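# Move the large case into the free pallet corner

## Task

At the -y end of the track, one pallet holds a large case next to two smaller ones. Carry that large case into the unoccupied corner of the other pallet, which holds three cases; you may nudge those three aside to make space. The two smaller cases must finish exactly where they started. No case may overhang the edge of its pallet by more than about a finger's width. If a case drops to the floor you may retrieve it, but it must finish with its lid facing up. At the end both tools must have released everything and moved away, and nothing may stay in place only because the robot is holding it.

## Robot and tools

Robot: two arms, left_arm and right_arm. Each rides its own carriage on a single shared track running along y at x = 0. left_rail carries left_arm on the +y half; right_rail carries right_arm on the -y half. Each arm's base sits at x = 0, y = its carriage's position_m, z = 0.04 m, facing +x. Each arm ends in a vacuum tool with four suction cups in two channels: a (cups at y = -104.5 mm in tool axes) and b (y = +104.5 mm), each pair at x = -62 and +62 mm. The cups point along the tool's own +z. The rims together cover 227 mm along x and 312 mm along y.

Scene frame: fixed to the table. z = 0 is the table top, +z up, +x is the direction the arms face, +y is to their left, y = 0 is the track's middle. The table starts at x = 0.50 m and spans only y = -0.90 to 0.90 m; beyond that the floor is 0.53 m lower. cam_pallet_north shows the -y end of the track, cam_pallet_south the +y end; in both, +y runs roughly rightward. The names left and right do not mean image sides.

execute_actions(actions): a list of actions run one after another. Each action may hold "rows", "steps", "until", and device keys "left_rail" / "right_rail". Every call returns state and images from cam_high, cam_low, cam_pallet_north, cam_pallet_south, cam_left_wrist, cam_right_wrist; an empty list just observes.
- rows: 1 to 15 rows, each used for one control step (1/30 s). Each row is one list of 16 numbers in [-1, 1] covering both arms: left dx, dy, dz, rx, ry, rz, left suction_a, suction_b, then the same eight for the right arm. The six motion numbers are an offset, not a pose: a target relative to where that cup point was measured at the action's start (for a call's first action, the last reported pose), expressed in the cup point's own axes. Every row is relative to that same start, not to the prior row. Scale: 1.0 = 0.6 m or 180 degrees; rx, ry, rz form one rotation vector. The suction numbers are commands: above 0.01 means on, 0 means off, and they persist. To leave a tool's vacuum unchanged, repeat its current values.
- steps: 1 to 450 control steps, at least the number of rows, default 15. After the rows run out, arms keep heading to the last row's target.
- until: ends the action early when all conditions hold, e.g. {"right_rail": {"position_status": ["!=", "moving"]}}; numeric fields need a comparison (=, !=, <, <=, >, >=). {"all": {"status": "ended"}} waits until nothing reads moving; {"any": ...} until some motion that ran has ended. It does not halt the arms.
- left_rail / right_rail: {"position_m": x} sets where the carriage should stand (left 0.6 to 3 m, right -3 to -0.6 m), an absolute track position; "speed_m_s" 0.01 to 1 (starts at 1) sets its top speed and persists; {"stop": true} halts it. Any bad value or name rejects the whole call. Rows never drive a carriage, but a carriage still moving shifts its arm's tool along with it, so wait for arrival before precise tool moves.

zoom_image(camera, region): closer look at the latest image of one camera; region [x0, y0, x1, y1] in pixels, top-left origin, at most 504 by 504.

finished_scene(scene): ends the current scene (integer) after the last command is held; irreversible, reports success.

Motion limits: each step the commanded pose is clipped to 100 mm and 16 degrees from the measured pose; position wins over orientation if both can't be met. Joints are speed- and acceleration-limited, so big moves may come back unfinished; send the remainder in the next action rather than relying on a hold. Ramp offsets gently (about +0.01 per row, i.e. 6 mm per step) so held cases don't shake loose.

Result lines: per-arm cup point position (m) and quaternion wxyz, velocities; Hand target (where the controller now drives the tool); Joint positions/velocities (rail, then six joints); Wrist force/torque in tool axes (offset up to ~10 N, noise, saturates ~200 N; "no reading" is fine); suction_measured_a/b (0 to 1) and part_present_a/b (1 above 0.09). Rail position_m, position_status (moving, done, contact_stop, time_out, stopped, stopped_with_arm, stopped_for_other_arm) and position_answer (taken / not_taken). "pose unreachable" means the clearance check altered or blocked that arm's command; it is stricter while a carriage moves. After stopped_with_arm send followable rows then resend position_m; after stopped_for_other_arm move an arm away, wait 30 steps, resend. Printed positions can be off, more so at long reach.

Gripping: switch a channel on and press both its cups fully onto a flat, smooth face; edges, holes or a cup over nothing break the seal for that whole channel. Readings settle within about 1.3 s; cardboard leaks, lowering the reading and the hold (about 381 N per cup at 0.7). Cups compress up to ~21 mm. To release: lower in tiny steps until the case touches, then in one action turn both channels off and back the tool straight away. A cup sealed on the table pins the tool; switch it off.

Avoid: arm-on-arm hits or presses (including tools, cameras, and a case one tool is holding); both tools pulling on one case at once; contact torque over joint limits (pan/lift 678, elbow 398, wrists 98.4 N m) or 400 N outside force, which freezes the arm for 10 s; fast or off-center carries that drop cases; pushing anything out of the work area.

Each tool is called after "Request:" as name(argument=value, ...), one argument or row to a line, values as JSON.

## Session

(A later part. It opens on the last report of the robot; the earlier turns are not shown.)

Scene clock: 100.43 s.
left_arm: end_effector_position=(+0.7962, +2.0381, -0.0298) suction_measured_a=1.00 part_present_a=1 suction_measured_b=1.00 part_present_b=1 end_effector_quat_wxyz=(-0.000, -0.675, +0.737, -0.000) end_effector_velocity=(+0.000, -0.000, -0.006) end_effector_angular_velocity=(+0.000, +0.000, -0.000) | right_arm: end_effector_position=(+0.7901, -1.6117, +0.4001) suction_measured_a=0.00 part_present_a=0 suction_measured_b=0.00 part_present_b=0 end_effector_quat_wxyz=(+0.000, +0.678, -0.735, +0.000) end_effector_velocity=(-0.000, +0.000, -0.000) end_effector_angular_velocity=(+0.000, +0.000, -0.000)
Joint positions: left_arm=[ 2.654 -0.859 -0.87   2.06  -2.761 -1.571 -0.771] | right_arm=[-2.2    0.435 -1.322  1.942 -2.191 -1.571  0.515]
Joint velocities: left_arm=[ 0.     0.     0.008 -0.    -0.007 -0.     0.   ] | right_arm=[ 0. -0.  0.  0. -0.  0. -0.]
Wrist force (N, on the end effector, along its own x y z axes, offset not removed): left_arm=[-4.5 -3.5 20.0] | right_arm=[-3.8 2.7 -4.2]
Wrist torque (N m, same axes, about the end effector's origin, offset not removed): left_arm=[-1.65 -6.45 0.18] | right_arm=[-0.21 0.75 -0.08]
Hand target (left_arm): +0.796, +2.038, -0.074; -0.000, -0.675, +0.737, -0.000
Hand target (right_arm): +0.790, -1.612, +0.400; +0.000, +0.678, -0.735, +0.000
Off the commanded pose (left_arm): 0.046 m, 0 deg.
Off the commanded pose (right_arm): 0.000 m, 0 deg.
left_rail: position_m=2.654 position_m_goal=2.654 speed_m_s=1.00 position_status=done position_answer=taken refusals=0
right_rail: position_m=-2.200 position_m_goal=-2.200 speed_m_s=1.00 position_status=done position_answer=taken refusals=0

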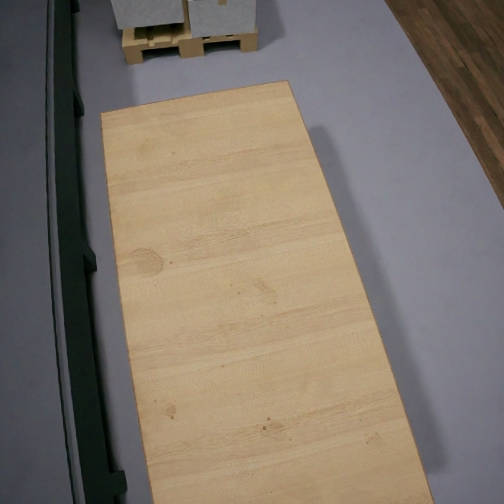

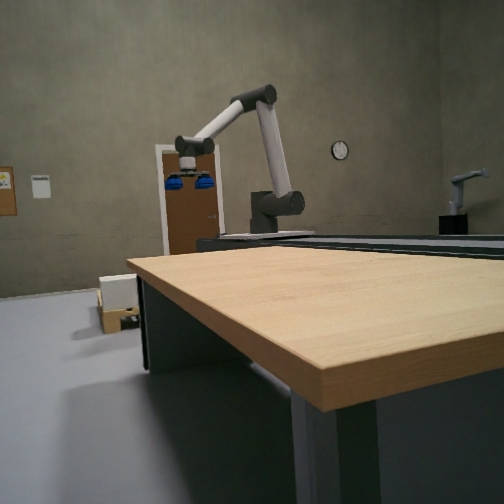

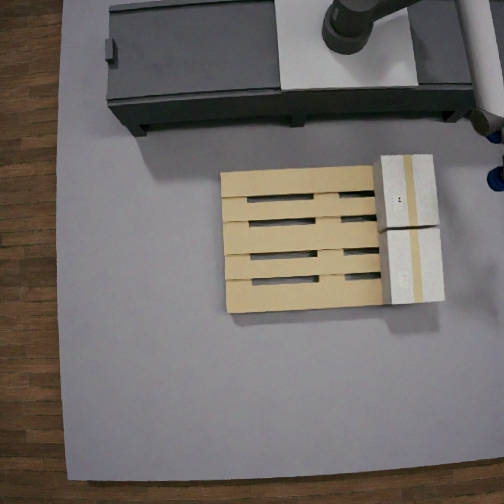

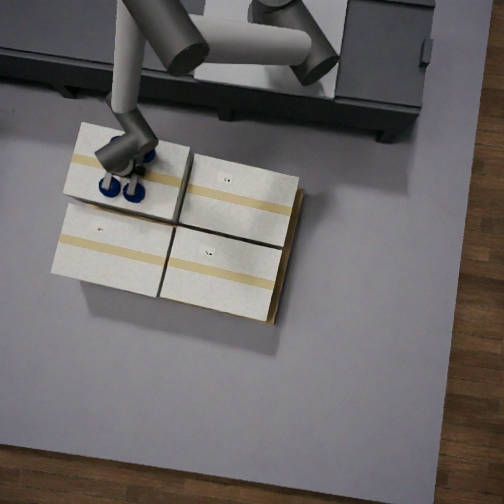

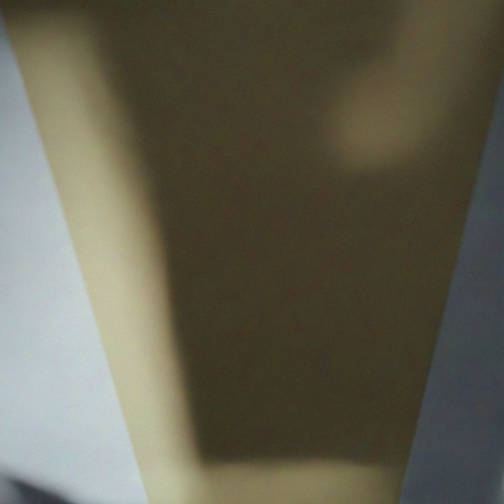

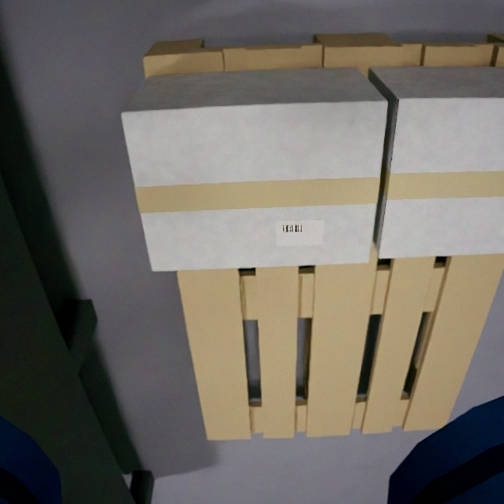

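Request:
execute_actions(
  actions=[],
)

Scene clock: 100.83 s.
left_arm: end_effector_position=(+0.7962, +2.0381, -0.0734) suction_measured_a=1.00 part_present_a=1 suction_measured_b=1.00 part_present_b=1 end_effector_quat_wxyz=(-0.000, -0.675, +0.737, -0.000) end_effector_velocity=(-0.000, +0.000, -0.008) end_effector_angular_velocity=(+0.000, +0.000, +0.000) | right_arm: end_effector_position=(+0.7901, -1.6117, +0.4001) suction_measured_a=0.00 part_present_a=0 suction_measured_b=0.00 part_present_b=0 end_effector_quat_wxyz=(+0.000, +0.678, -0.735, +0.000) end_effector_velocity=(-0.000, +0.000, +0.000) end_effector_angular_velocity=(+0.000, -0.000, +0.000)
Joint positions: left_arm=[ 2.654 -0.859 -0.816  2.057 -2.812 -1.571 -0.771] | right_arm=[-2.2    0.435 -1.322  1.942 -2.191 -1.571  0.515]
Joint velocities: left_arm=[ 0.    -0.     0.01  -0.    -0.009  0.    -0.   ] | right_arm=[ 0.  0. -0.  0. -0.  0. -0.]
Wrist force (N, on the end effector, along its own x y z axes, offset not removed): left_arm=[-2.8 2.5 19.8] | right_arm=[-2.1 9.1 5.0]
Wrist torque (N m, same axes, about the end effector's origin, offset not removed): left_arm=[-1.78 -6.10 0.46] | right_arm=[0.68 0.27 0.00]
Hand target (left_arm): +0.796, +2.038, -0.074; -0.000, -0.675, +0.737, -0.000
Hand target (right_arm): +0.790, -1.612, +0.400; +0.000, +0.678, -0.735, +0.000
Off the commanded pose (left_arm): 0.003 m, 0 deg.
Off the commanded pose (right_arm): 0.000 m, 0 deg.
left_rail: position_m=2.654 position_m_goal=2.654 speed_m_s=1.00 position_status=done position_answer=taken refusals=0
right_rail: position_m=-2.200 position_m_goal=-2.200 speed_m_s=1.00 position_status=done position_answer=taken refusals=0

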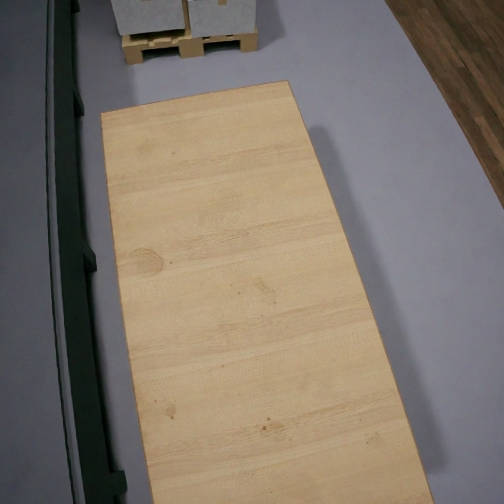

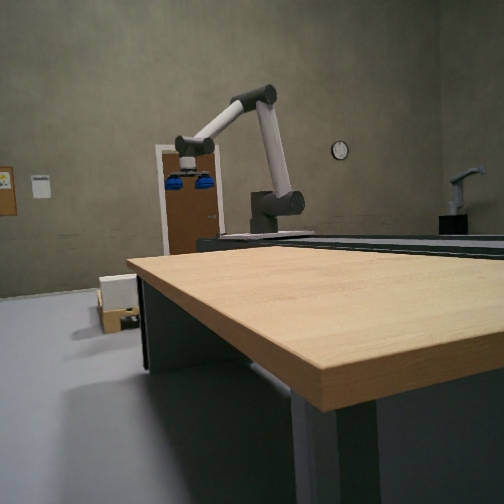

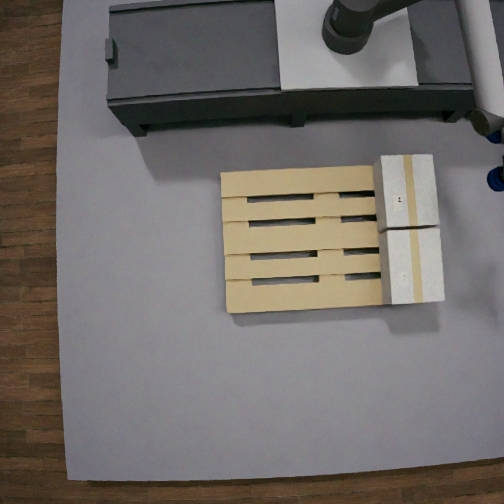

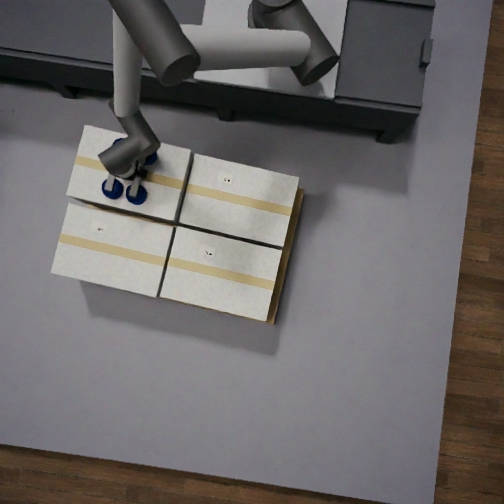

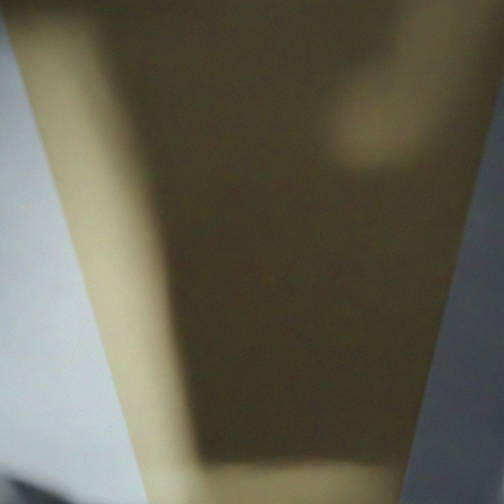

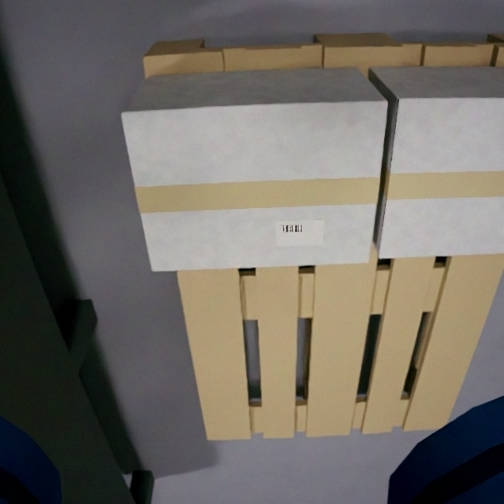

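Request:
execute_actions(
  actions=[
    {"rows": [[0.0024,-0.0027,0.0715,0.0004,0.0004,0,1,1,0,0,0,0,0,0,0,0]], "steps": 1},
  ],
)

Scene clock: 101.43 s.
left_arm: end_effector_position=(+0.7962, +2.0380, -0.0741) suction_measured_a=1.00 part_present_a=1 suction_measured_b=1.00 part_present_b=1 end_effector_quat_wxyz=(-0.000, -0.675, +0.737, -0.000) end_effector_velocity=(+0.000, -0.000, -0.006) end_effector_angular_velocity=(-0.000, -0.000, -0.000) | right_arm: end_effector_position=(+0.7901, -1.6117, +0.4001) suction_measured_a=0.00 part_present_a=0 suction_measured_b=0.00 part_present_b=0 end_effector_quat_wxyz=(+0.000, +0.678, -0.735, +0.000) end_effector_velocity=(-0.000, +0.000, +0.000) end_effector_angular_velocity=(+0.000, -0.000, +0.000)
Joint positions: left_arm=[ 2.654 -0.859 -0.815  2.057 -2.813 -1.572 -0.771] | right_arm=[-2.2    0.435 -1.322  1.942 -2.191 -1.571  0.515]
Joint velocities: left_arm=[ 0.     0.     0.007 -0.001 -0.007 -0.     0.   ] | right_arm=[ 0.  0. -0.  0. -0. -0.  0.]
Wrist force (N, on the end effector, along its own x y z axes, offset not removed): left_arm=[-4.3 -2.9 17.6] | right_arm=[1.7 5.0 -4.0]
Wrist torque (N m, same axes, about the end effector's origin, offset not removed): left_arm=[-1.59 -6.48 0.14] | right_arm=[0.05 -0.17 -0.06]
Hand target (left_arm): +0.796, +2.038, -0.115; -0.000, -0.675, +0.737, -0.001
Hand target (right_arm): +0.790, -1.612, +0.400; +0.000, +0.678, -0.735, +0.000
Off the commanded pose (left_arm): 0.042 m, 0 deg.
Off the commanded pose (right_arm): 0.000 m, 0 deg.
left_rail: position_m=2.654 position_m_goal=2.654 speed_m_s=1.00 position_status=done position_answer=taken refusals=0
right_rail: position_m=-2.200 position_m_goal=-2.200 speed_m_s=1.00 position_status=done position_answer=taken refusals=0

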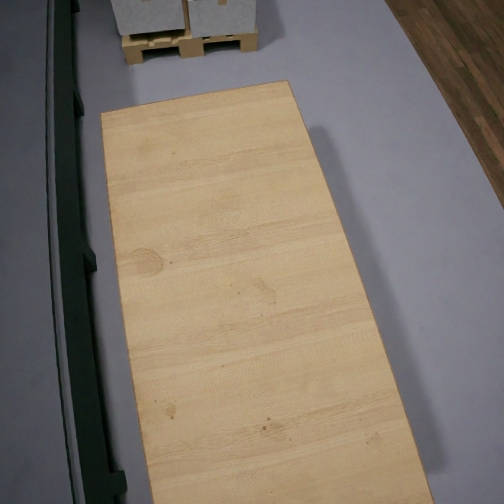

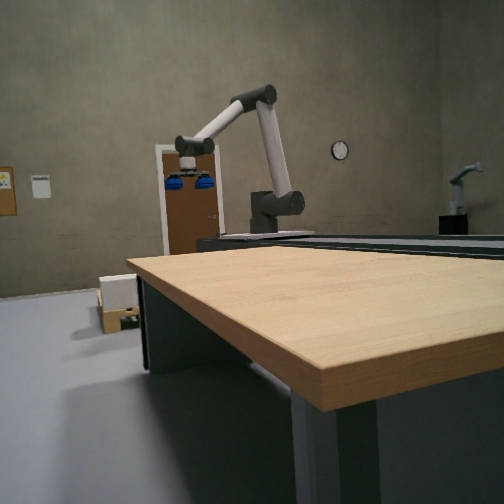

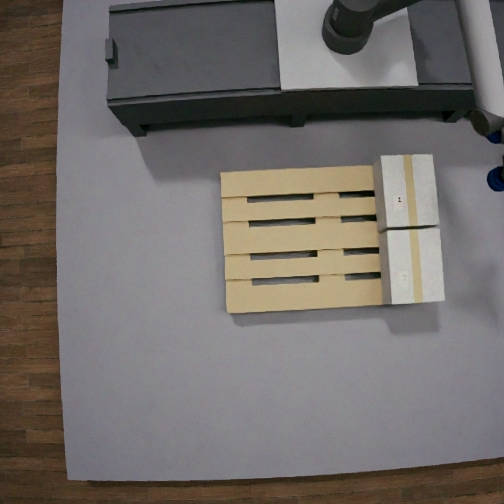

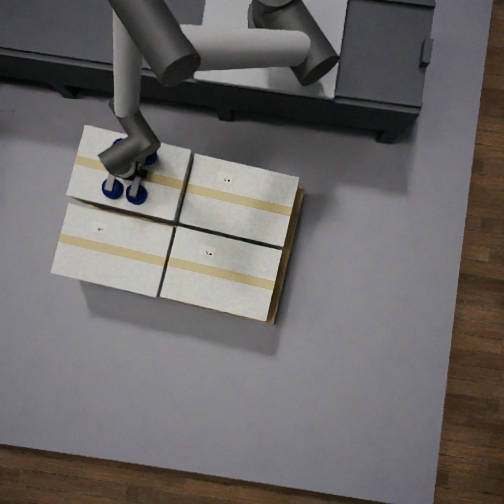

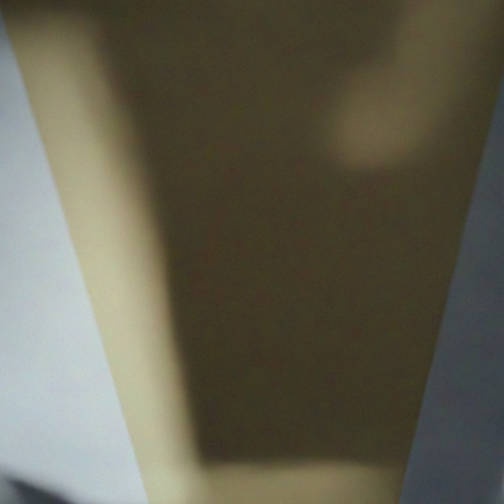

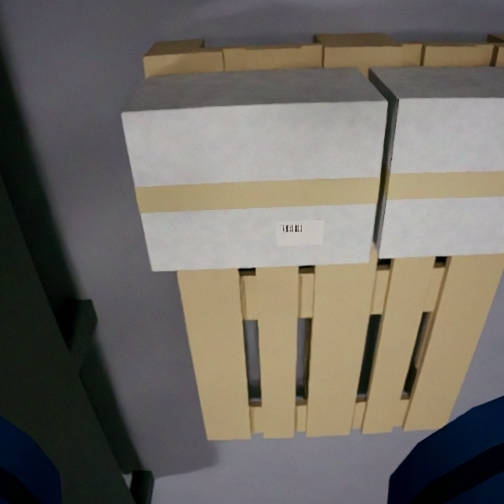

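Request:
zoom_image(
  camera="cam_pallet_south",
  region=[30, 90, 230, 260],
)

Region (30, 90, 230, 260) of cam_pallet_south's 504x504 image, scaled by 2.520, with more detail than that image has; it fills the top 428 rows of this view, and the rest is white.

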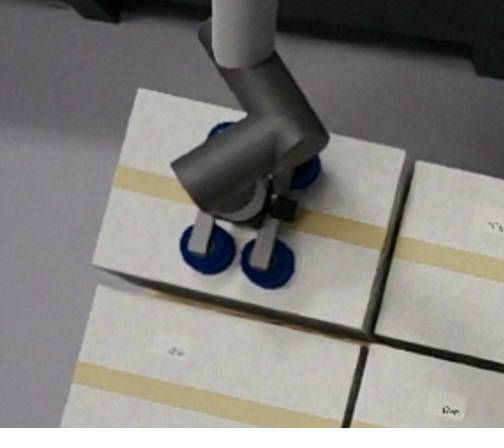

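Request:
execute_actions(
  actions=[],
)

Scene clock: 101.87 s.
left_arm: end_effector_position=(+0.7963, +2.0378, -0.1145) suction_measured_a=1.00 part_present_a=1 suction_measured_b=1.00 part_present_b=1 end_effector_quat_wxyz=(-0.000, -0.675, +0.737, -0.001) end_effector_velocity=(+0.000, -0.000, -0.005) end_effector_angular_velocity=(-0.001, -0.001, -0.001) | right_arm: end_effector_position=(+0.7901, -1.6117, +0.4001) suction_measured_a=0.00 part_present_a=0 suction_measured_b=0.00 part_present_b=0 end_effector_quat_wxyz=(+0.000, +0.678, -0.735, +0.000) end_effector_velocity=(-0.000, +0.000, +0.000) end_effector_angular_velocity=(+0.000, -0.000, +0.000)
Joint positions: left_arm=[ 2.654 -0.859 -0.765  2.051 -2.858 -1.572 -0.771] | right_arm=[-2.2    0.435 -1.322  1.942 -2.191 -1.571  0.515]
Joint velocities: left_arm=[ 0.    -0.     0.006 -0.001 -0.006  0.     0.001] | right_arm=[ 0.  0. -0. -0. -0.  0. -0.]
Wrist force (N, on the end effector, along its own x y z axes, offset not removed): left_arm=[-9.4 -0.3 20.4] | right_arm=[2.0 2.0 2.6]
Wrist torque (N m, same axes, about the end effector's origin, offset not removed): left_arm=[-0.94 -6.33 -0.06] | right_arm=[-0.22 -0.10 0.20]
Hand target (left_arm): +0.796, +2.038, -0.115; -0.000, -0.675, +0.737, -0.001
Hand target (right_arm): +0.790, -1.612, +0.400; +0.000, +0.678, -0.735, +0.000
Off the commanded pose (left_arm): 0.003 m, 0 deg.
Off the commanded pose (right_arm): 0.000 m, 0 deg.
left_rail: position_m=2.654 position_m_goal=2.654 speed_m_s=1.00 position_status=done position_answer=taken refusals=0
right_rail: position_m=-2.200 position_m_goal=-2.200 speed_m_s=1.00 position_status=done position_answer=taken refusals=0

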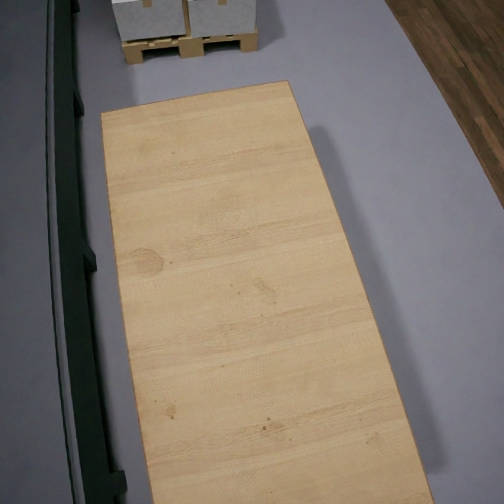

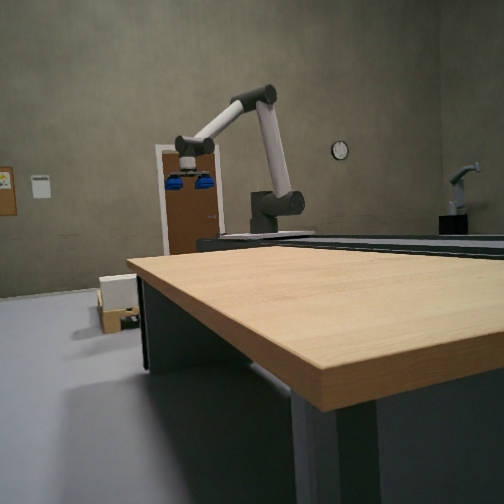

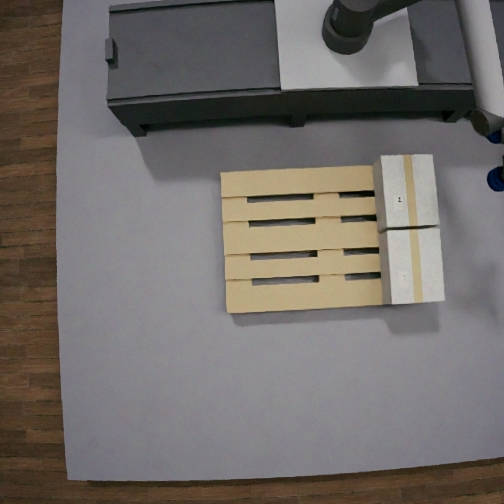

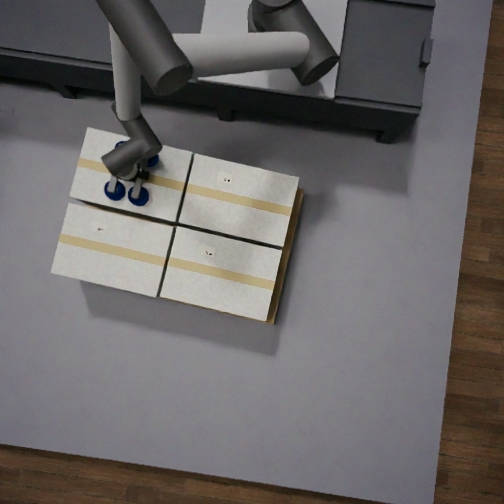

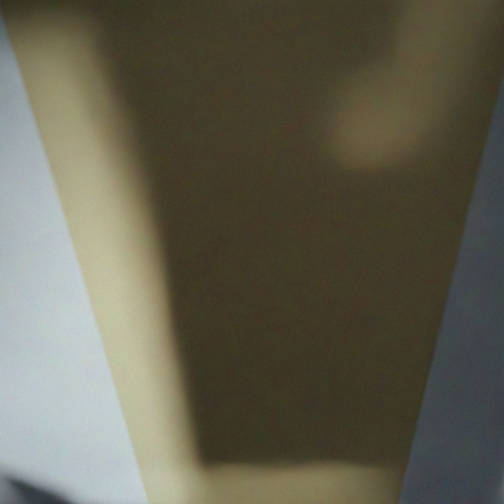

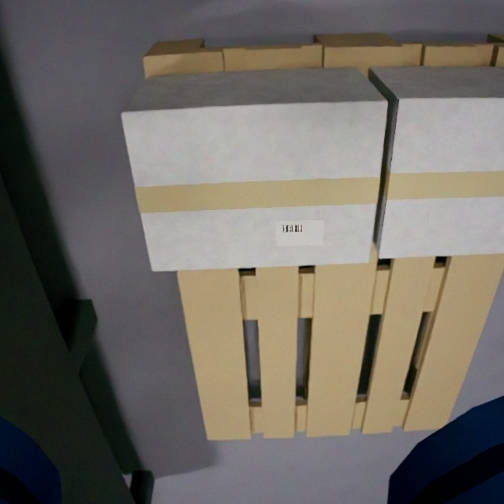

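Request:
execute_actions(
  actions=[
    {"rows": [[0.0006,-0.0012,0.035,-0.0002,-0.0002,0,1,1,0,0,0,0,0,0,0,0]], "steps": 1},
  ],
)

Scene clock: 102.30 s.
left_arm: end_effector_position=(+0.7963, +2.0378, -0.1149) suction_measured_a=1.00 part_present_a=1 suction_measured_b=1.00 part_present_b=1 end_effector_quat_wxyz=(-0.000, -0.675, +0.737, -0.001) end_effector_velocity=(+0.000, -0.000, -0.003) end_effector_angular_velocity=(-0.000, -0.000, -0.000) | right_arm: end_effector_position=(+0.7901, -1.6117, +0.4001) suction_measured_a=0.00 part_present_a=0 suction_measured_b=0.00 part_present_b=0 end_effector_quat_wxyz=(+0.000, +0.678, -0.735, +0.000) end_effector_velocity=(+0.000, -0.000, -0.000) end_effector_angular_velocity=(-0.000, +0.000, -0.000)
Joint positions: left_arm=[ 2.654 -0.859 -0.764  2.051 -2.859 -1.572 -0.771] | right_arm=[-2.2    0.435 -1.322  1.942 -2.191 -1.571  0.515]
Joint velocities: left_arm=[ 0.     0.     0.004 -0.001 -0.004  0.     0.   ] | right_arm=[ 0. -0.  0. -0.  0. -0.  0.]
Wrist force (N, on the end effector, along its own x y z axes, offset not removed): left_arm=[-5.8 -3.2 18.8] | right_arm=[-7.0 5.1 -2.1]
Wrist torque (N m, same axes, about the end effector's origin, offset not removed): left_arm=[-1.64 -6.09 0.19] | right_arm=[-0.06 1.45 0.15]
Hand target (left_arm): +0.797, +2.038, -0.135; -0.000, -0.675, +0.737, -0.000
Hand target (right_arm): +0.790, -1.612, +0.400; +0.000, +0.678, -0.735, +0.000
Off the commanded pose (left_arm): 0.021 m, 0 deg.
Off the commanded pose (right_arm): 0.000 m, 0 deg.
left_rail: position_m=2.654 position_m_goal=2.654 speed_m_s=1.00 position_status=done position_answer=taken refusals=0
right_rail: position_m=-2.200 position_m_goal=-2.200 speed_m_s=1.00 position_status=done position_answer=taken refusals=0

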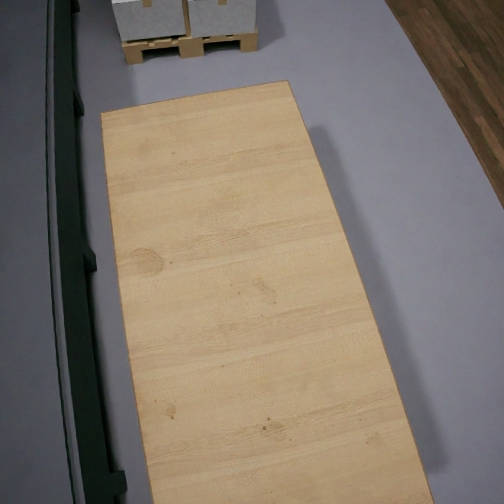

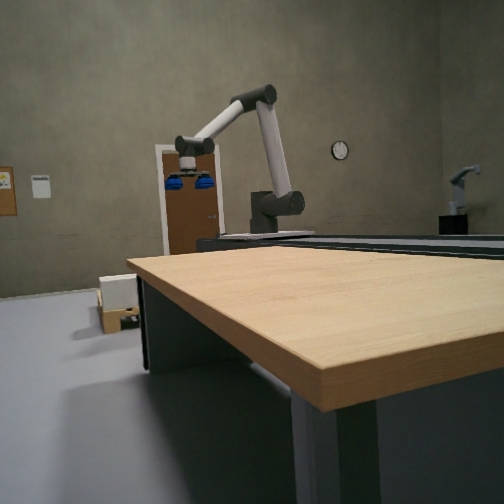

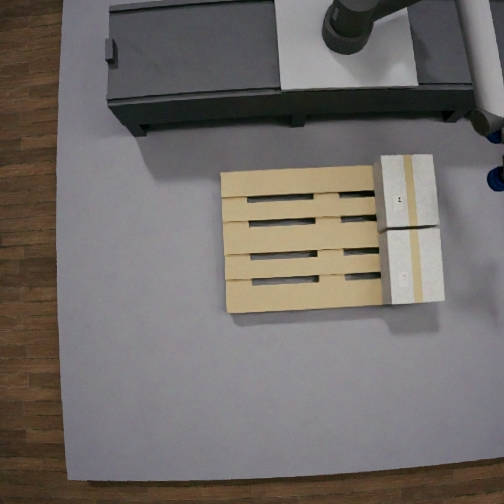

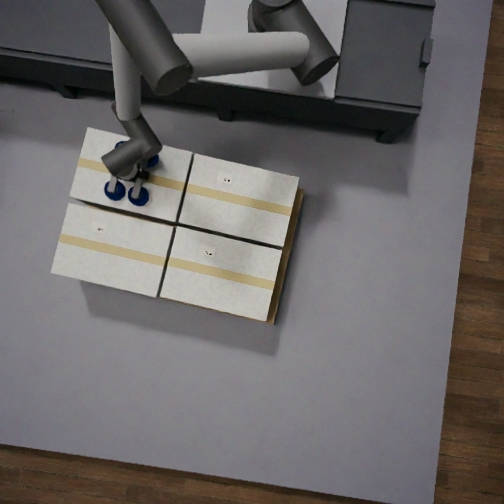

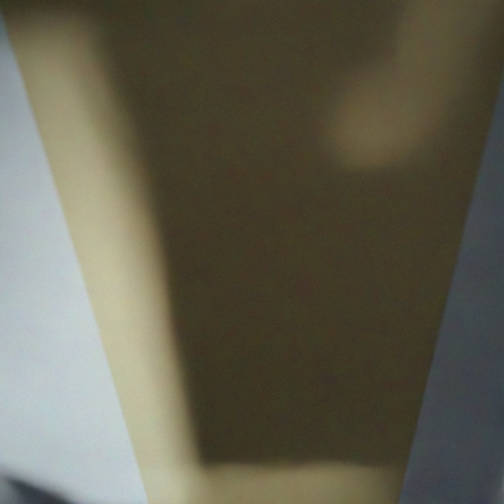

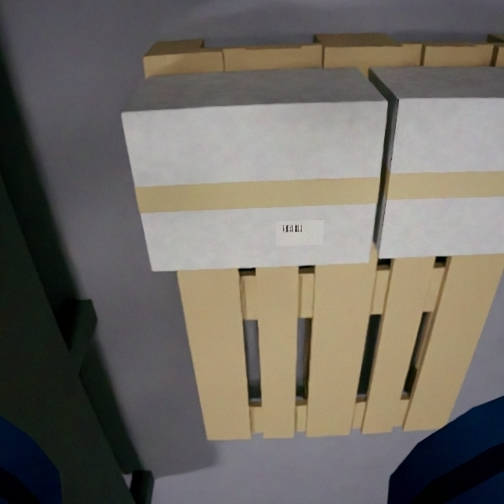

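Request:
zoom_image(
  camera="cam_pallet_south",
  region=[30, 90, 230, 260],
)

Region (30, 90, 230, 260) of cam_pallet_south's 504x504 image, scaled by 2.520, with more detail than that image has; it fills the top 428 rows of this view, and the rest is white.

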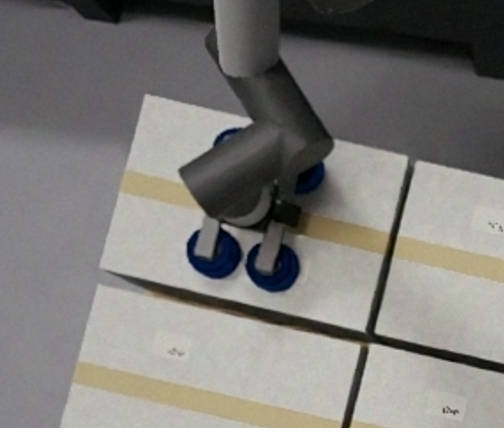

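Request:
execute_actions(
  actions=[],
)

Scene clock: 102.70 s.
left_arm: end_effector_position=(+0.7966, +2.0376, -0.1349) suction_measured_a=1.00 part_present_a=1 suction_measured_b=1.00 part_present_b=1 end_effector_quat_wxyz=(-0.000, -0.675, +0.738, -0.000) end_effector_velocity=(+0.000, +0.000, -0.004) end_effector_angular_velocity=(+0.000, +0.000, +0.000) | right_arm: end_effector_position=(+0.7901, -1.6117, +0.4001) suction_measured_a=0.00 part_present_a=0 suction_measured_b=0.00 part_present_b=0 end_effector_quat_wxyz=(+0.000, +0.678, -0.735, +0.000) end_effector_velocity=(+0.000, +0.000, -0.000) end_effector_angular_velocity=(-0.000, +0.000, -0.000)
Joint positions: left_arm=[ 2.654 -0.859 -0.739  2.046 -2.878 -1.571 -0.771] | right_arm=[-2.2    0.435 -1.322  1.942 -2.191 -1.571  0.515]
Joint velocities: left_arm=[ 0.     0.     0.004 -0.001 -0.003  0.    -0.   ] | right_arm=[ 0. -0.  0. -0. -0.  0.  0.]
Wrist force (N, on the end effector, along its own x y z axes, offset not removed): left_arm=[-4.1 -1.4 23.3] | right_arm=[2.4 6.8 -2.6]
Wrist torque (N m, same axes, about the end effector's origin, offset not removed): left_arm=[-1.81 -6.19 0.23] | right_arm=[0.43 -0.29 0.10]
Hand target (left_arm): +0.797, +2.038, -0.135; -0.000, -0.675, +0.737, -0.000
Hand target (right_arm): +0.790, -1.612, +0.400; +0.000, +0.678, -0.735, +0.000
Off the commanded pose (left_arm): 0.001 m, 0 deg.
Off the commanded pose (right_arm): 0.000 m, 0 deg.
left_rail: position_m=2.654 position_m_goal=2.654 speed_m_s=1.00 position_status=done position_answer=taken refusals=0
right_rail: position_m=-2.200 position_m_goal=-2.200 speed_m_s=1.00 position_status=done position_answer=taken refusals=0

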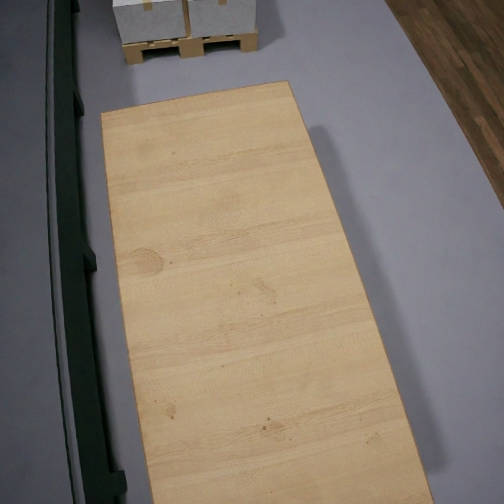

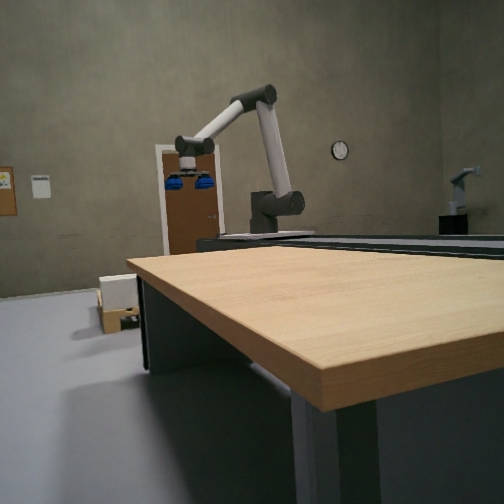

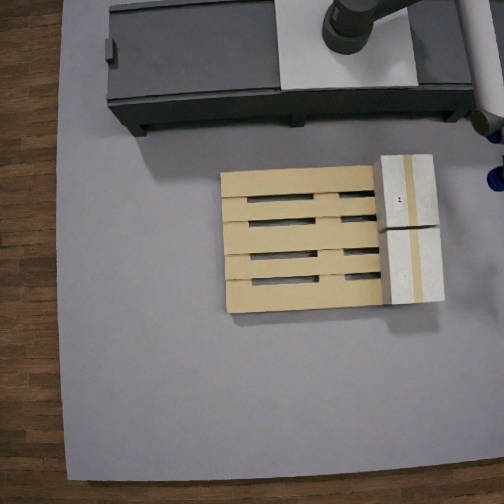

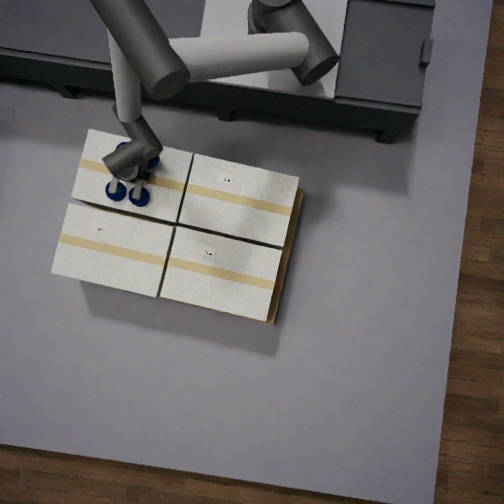

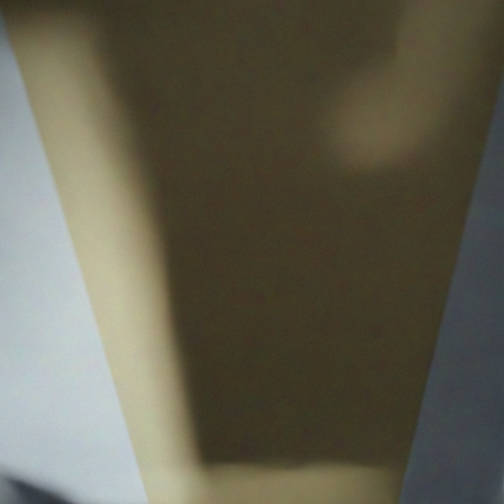

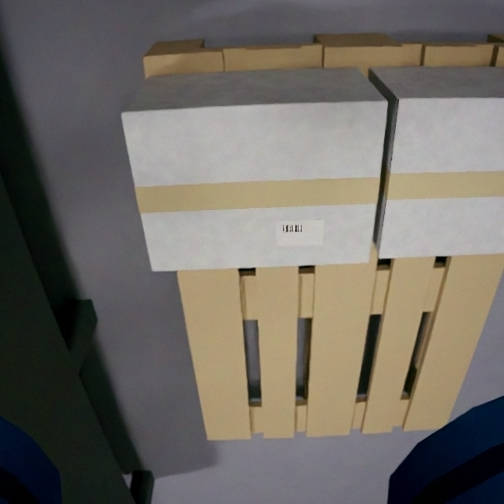

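Request:
execute_actions(
  actions=[
    {"rows": [[-0.0005,0,0.0068,0,0,0,1,1,0,0,0,0,0,0,0,0]], "steps": 1},
  ],
)

Request:
execute_actions(
  actions=[],
)

Scene clock: 102.97 s.
left_arm: end_effector_position=(+0.7966, +2.0376, -0.1352) suction_measured_a=1.00 part_present_a=1 suction_measured_b=1.00 part_present_b=1 end_effector_quat_wxyz=(-0.000, -0.675, +0.737, -0.000) end_effector_velocity=(+0.000, +0.000, -0.001) end_effector_angular_velocity=(-0.000, +0.000, +0.000) | right_arm: end_effector_position=(+0.7901, -1.6117, +0.4001) suction_measured_a=0.00 part_present_a=0 suction_measured_b=0.00 part_present_b=0 end_effector_quat_wxyz=(+0.000, +0.678, -0.735, +0.000) end_effector_velocity=(+0.000, -0.000, -0.000) end_effector_angular_velocity=(-0.000, +0.000, -0.000)
Joint positions: left_arm=[ 2.654 -0.859 -0.739  2.046 -2.878 -1.572 -0.771] | right_arm=[-2.2    0.435 -1.322  1.942 -2.191 -1.571  0.515]
Joint velocities: left_arm=[ 0.     0.     0.001 -0.    -0.001 -0.     0.   ] | right_arm=[ 0. -0.  0. -0.  0.  0. -0.]
Wrist force (N, on the end effector, along its own x y z axes, offset not removed): left_arm=[-8.1 -0.7 16.5] | right_arm=[-1.7 4.3 -0.6]
Wrist torque (N m, same axes, about the end effector's origin, offset not removed): left_arm=[-1.20 -5.89 0.08] | right_arm=[-0.25 0.28 -0.03]
Hand target (left_arm): +0.797, +2.038, -0.139; -0.000, -0.675, +0.738, -0.000
Hand target (right_arm): +0.790, -1.612, +0.400; +0.000, +0.678, -0.735, +0.000
Off the commanded pose (left_arm): 0.004 m, 0 deg.
Off the commanded pose (right_arm): 0.000 m, 0 deg.
left_rail: position_m=2.654 position_m_goal=2.654 speed_m_s=1.00 position_status=done position_answer=taken refusals=0
right_rail: position_m=-2.200 position_m_goal=-2.200 speed_m_s=1.00 position_status=done position_answer=taken refusals=0

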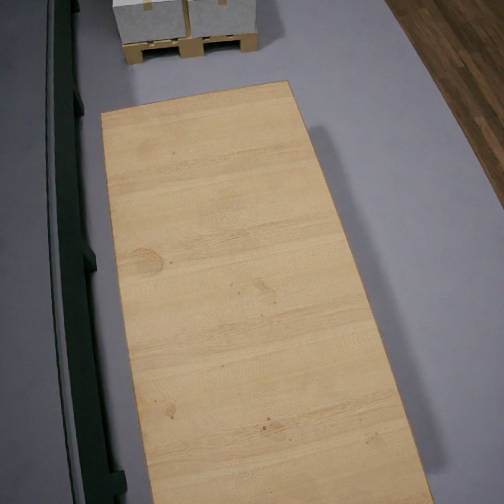

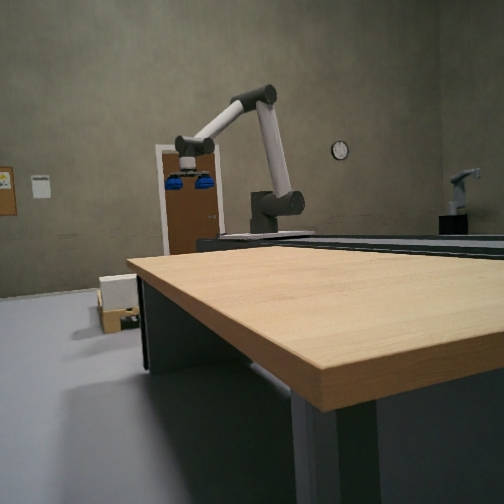

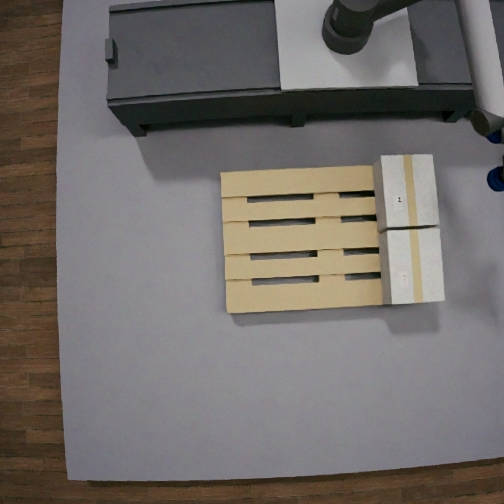

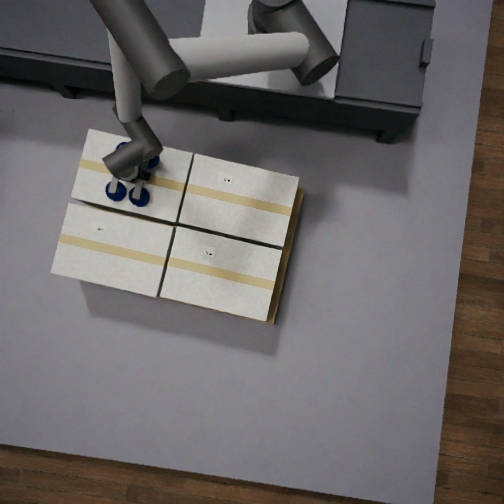

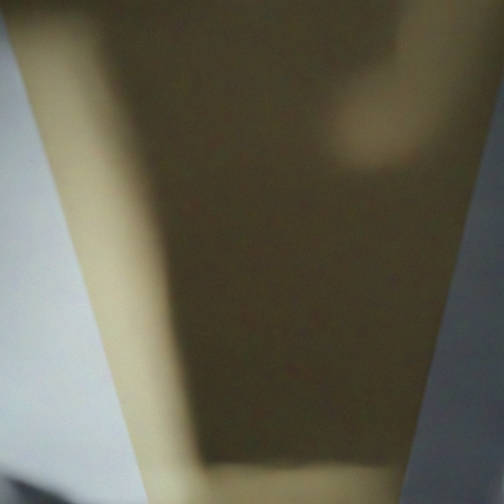

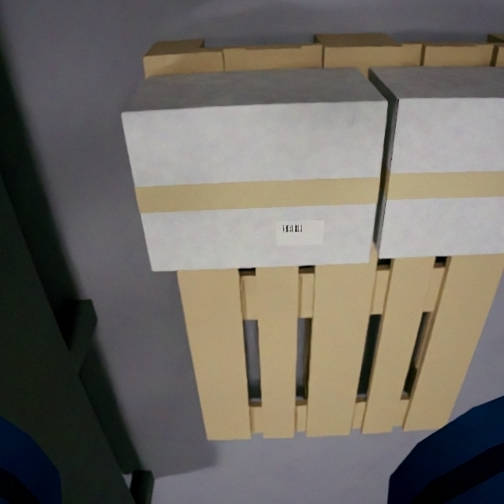

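Scene clock: 102.97 s.
left_arm: end_effector_position=(+0.7966, +2.0376, -0.1352) suction_measured_a=1.00 part_present_a=1 suction_measured_b=1.00 part_present_b=1 end_effector_quat_wxyz=(-0.000, -0.675, +0.737, -0.000) end_effector_velocity=(+0.000, +0.000, -0.001) end_effector_angular_velocity=(-0.000, +0.000, +0.000) | right_arm: end_effector_position=(+0.7901, -1.6117, +0.4001) suction_measured_a=0.00 part_present_a=0 suction_measured_b=0.00 part_present_b=0 end_effector_quat_wxyz=(+0.000, +0.678, -0.735, +0.000) end_effector_velocity=(+0.000, -0.000, -0.000) end_effector_angular_velocity=(-0.000, +0.000, -0.000)
Joint positions: left_arm=[ 2.654 -0.859 -0.739  2.046 -2.878 -1.572 -0.771] | right_arm=[-2.2    0.435 -1.322  1.942 -2.191 -1.571  0.515]
Joint velocities: left_arm=[ 0.     0.     0.001 -0.    -0.001 -0.     0.   ] | right_arm=[ 0. -0.  0. -0.  0.  0. -0.]
Wrist force (N, on the end effector, along its own x y z axes, offset not removed): left_arm=[-8.1 -0.7 16.5] | right_arm=[-1.7 4.3 -0.6]
Wrist torque (N m, same axes, about the end effector's origin, offset not removed): left_arm=[-1.20 -5.89 0.08] | right_arm=[-0.25 0.28 -0.03]
Hand target (left_arm): +0.797, +2.038, -0.139; -0.000, -0.675, +0.738, -0.000
Hand target (right_arm): +0.790, -1.612, +0.400; +0.000, +0.678, -0.735, +0.000
Off the commanded pose (left_arm): 0.004 m, 0 deg.
Off the commanded pose (right_arm): 0.000 m, 0 deg.
left_rail: position_m=2.654 position_m_goal=2.654 speed_m_s=1.00 position_status=done position_answer=taken refusals=0
right_rail: position_m=-2.200 position_m_goal=-2.200 speed_m_s=1.00 position_status=done position_answer=taken refusals=0

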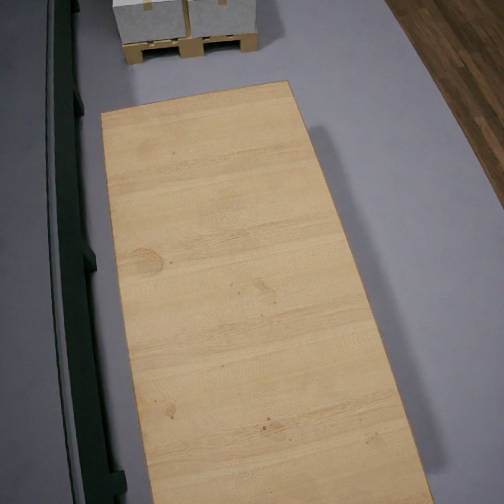

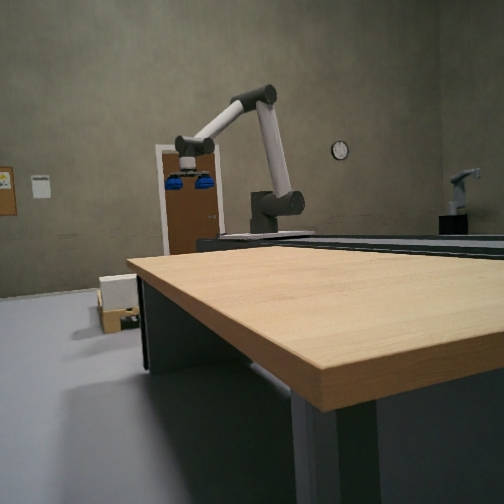

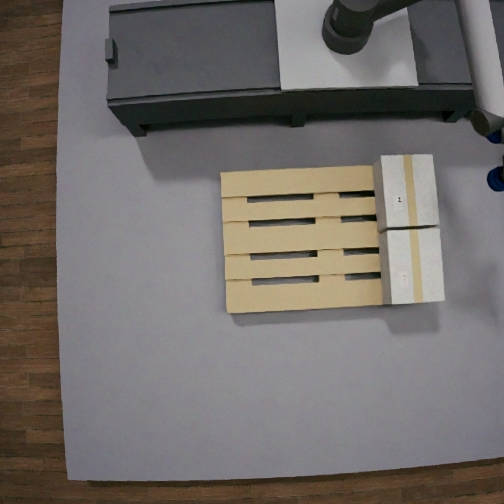

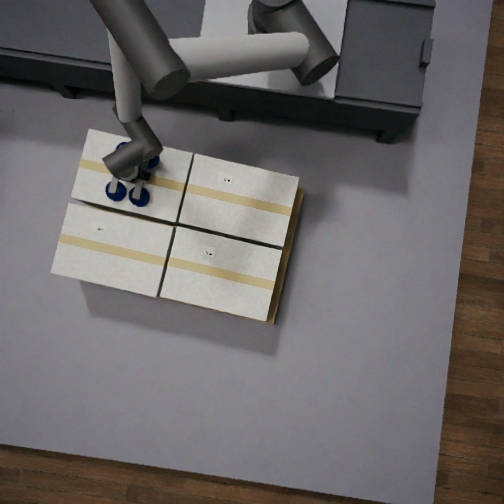

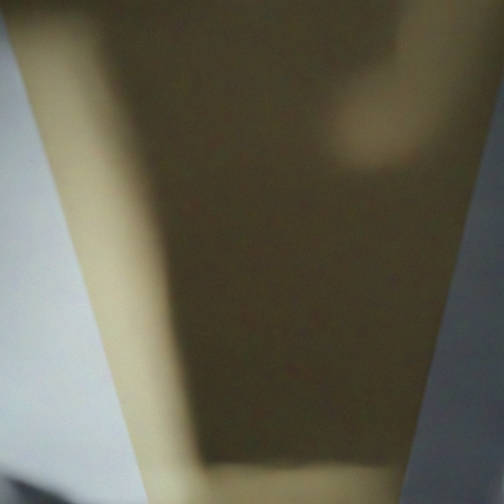

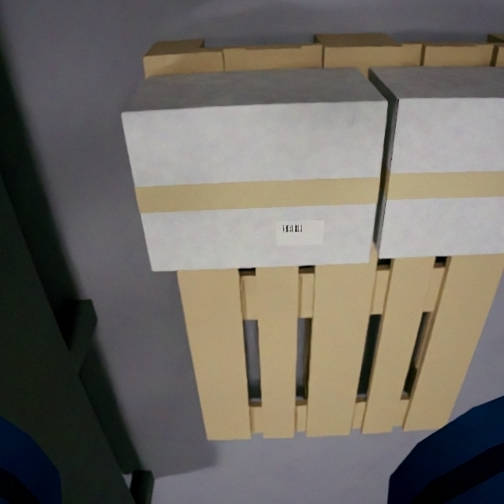

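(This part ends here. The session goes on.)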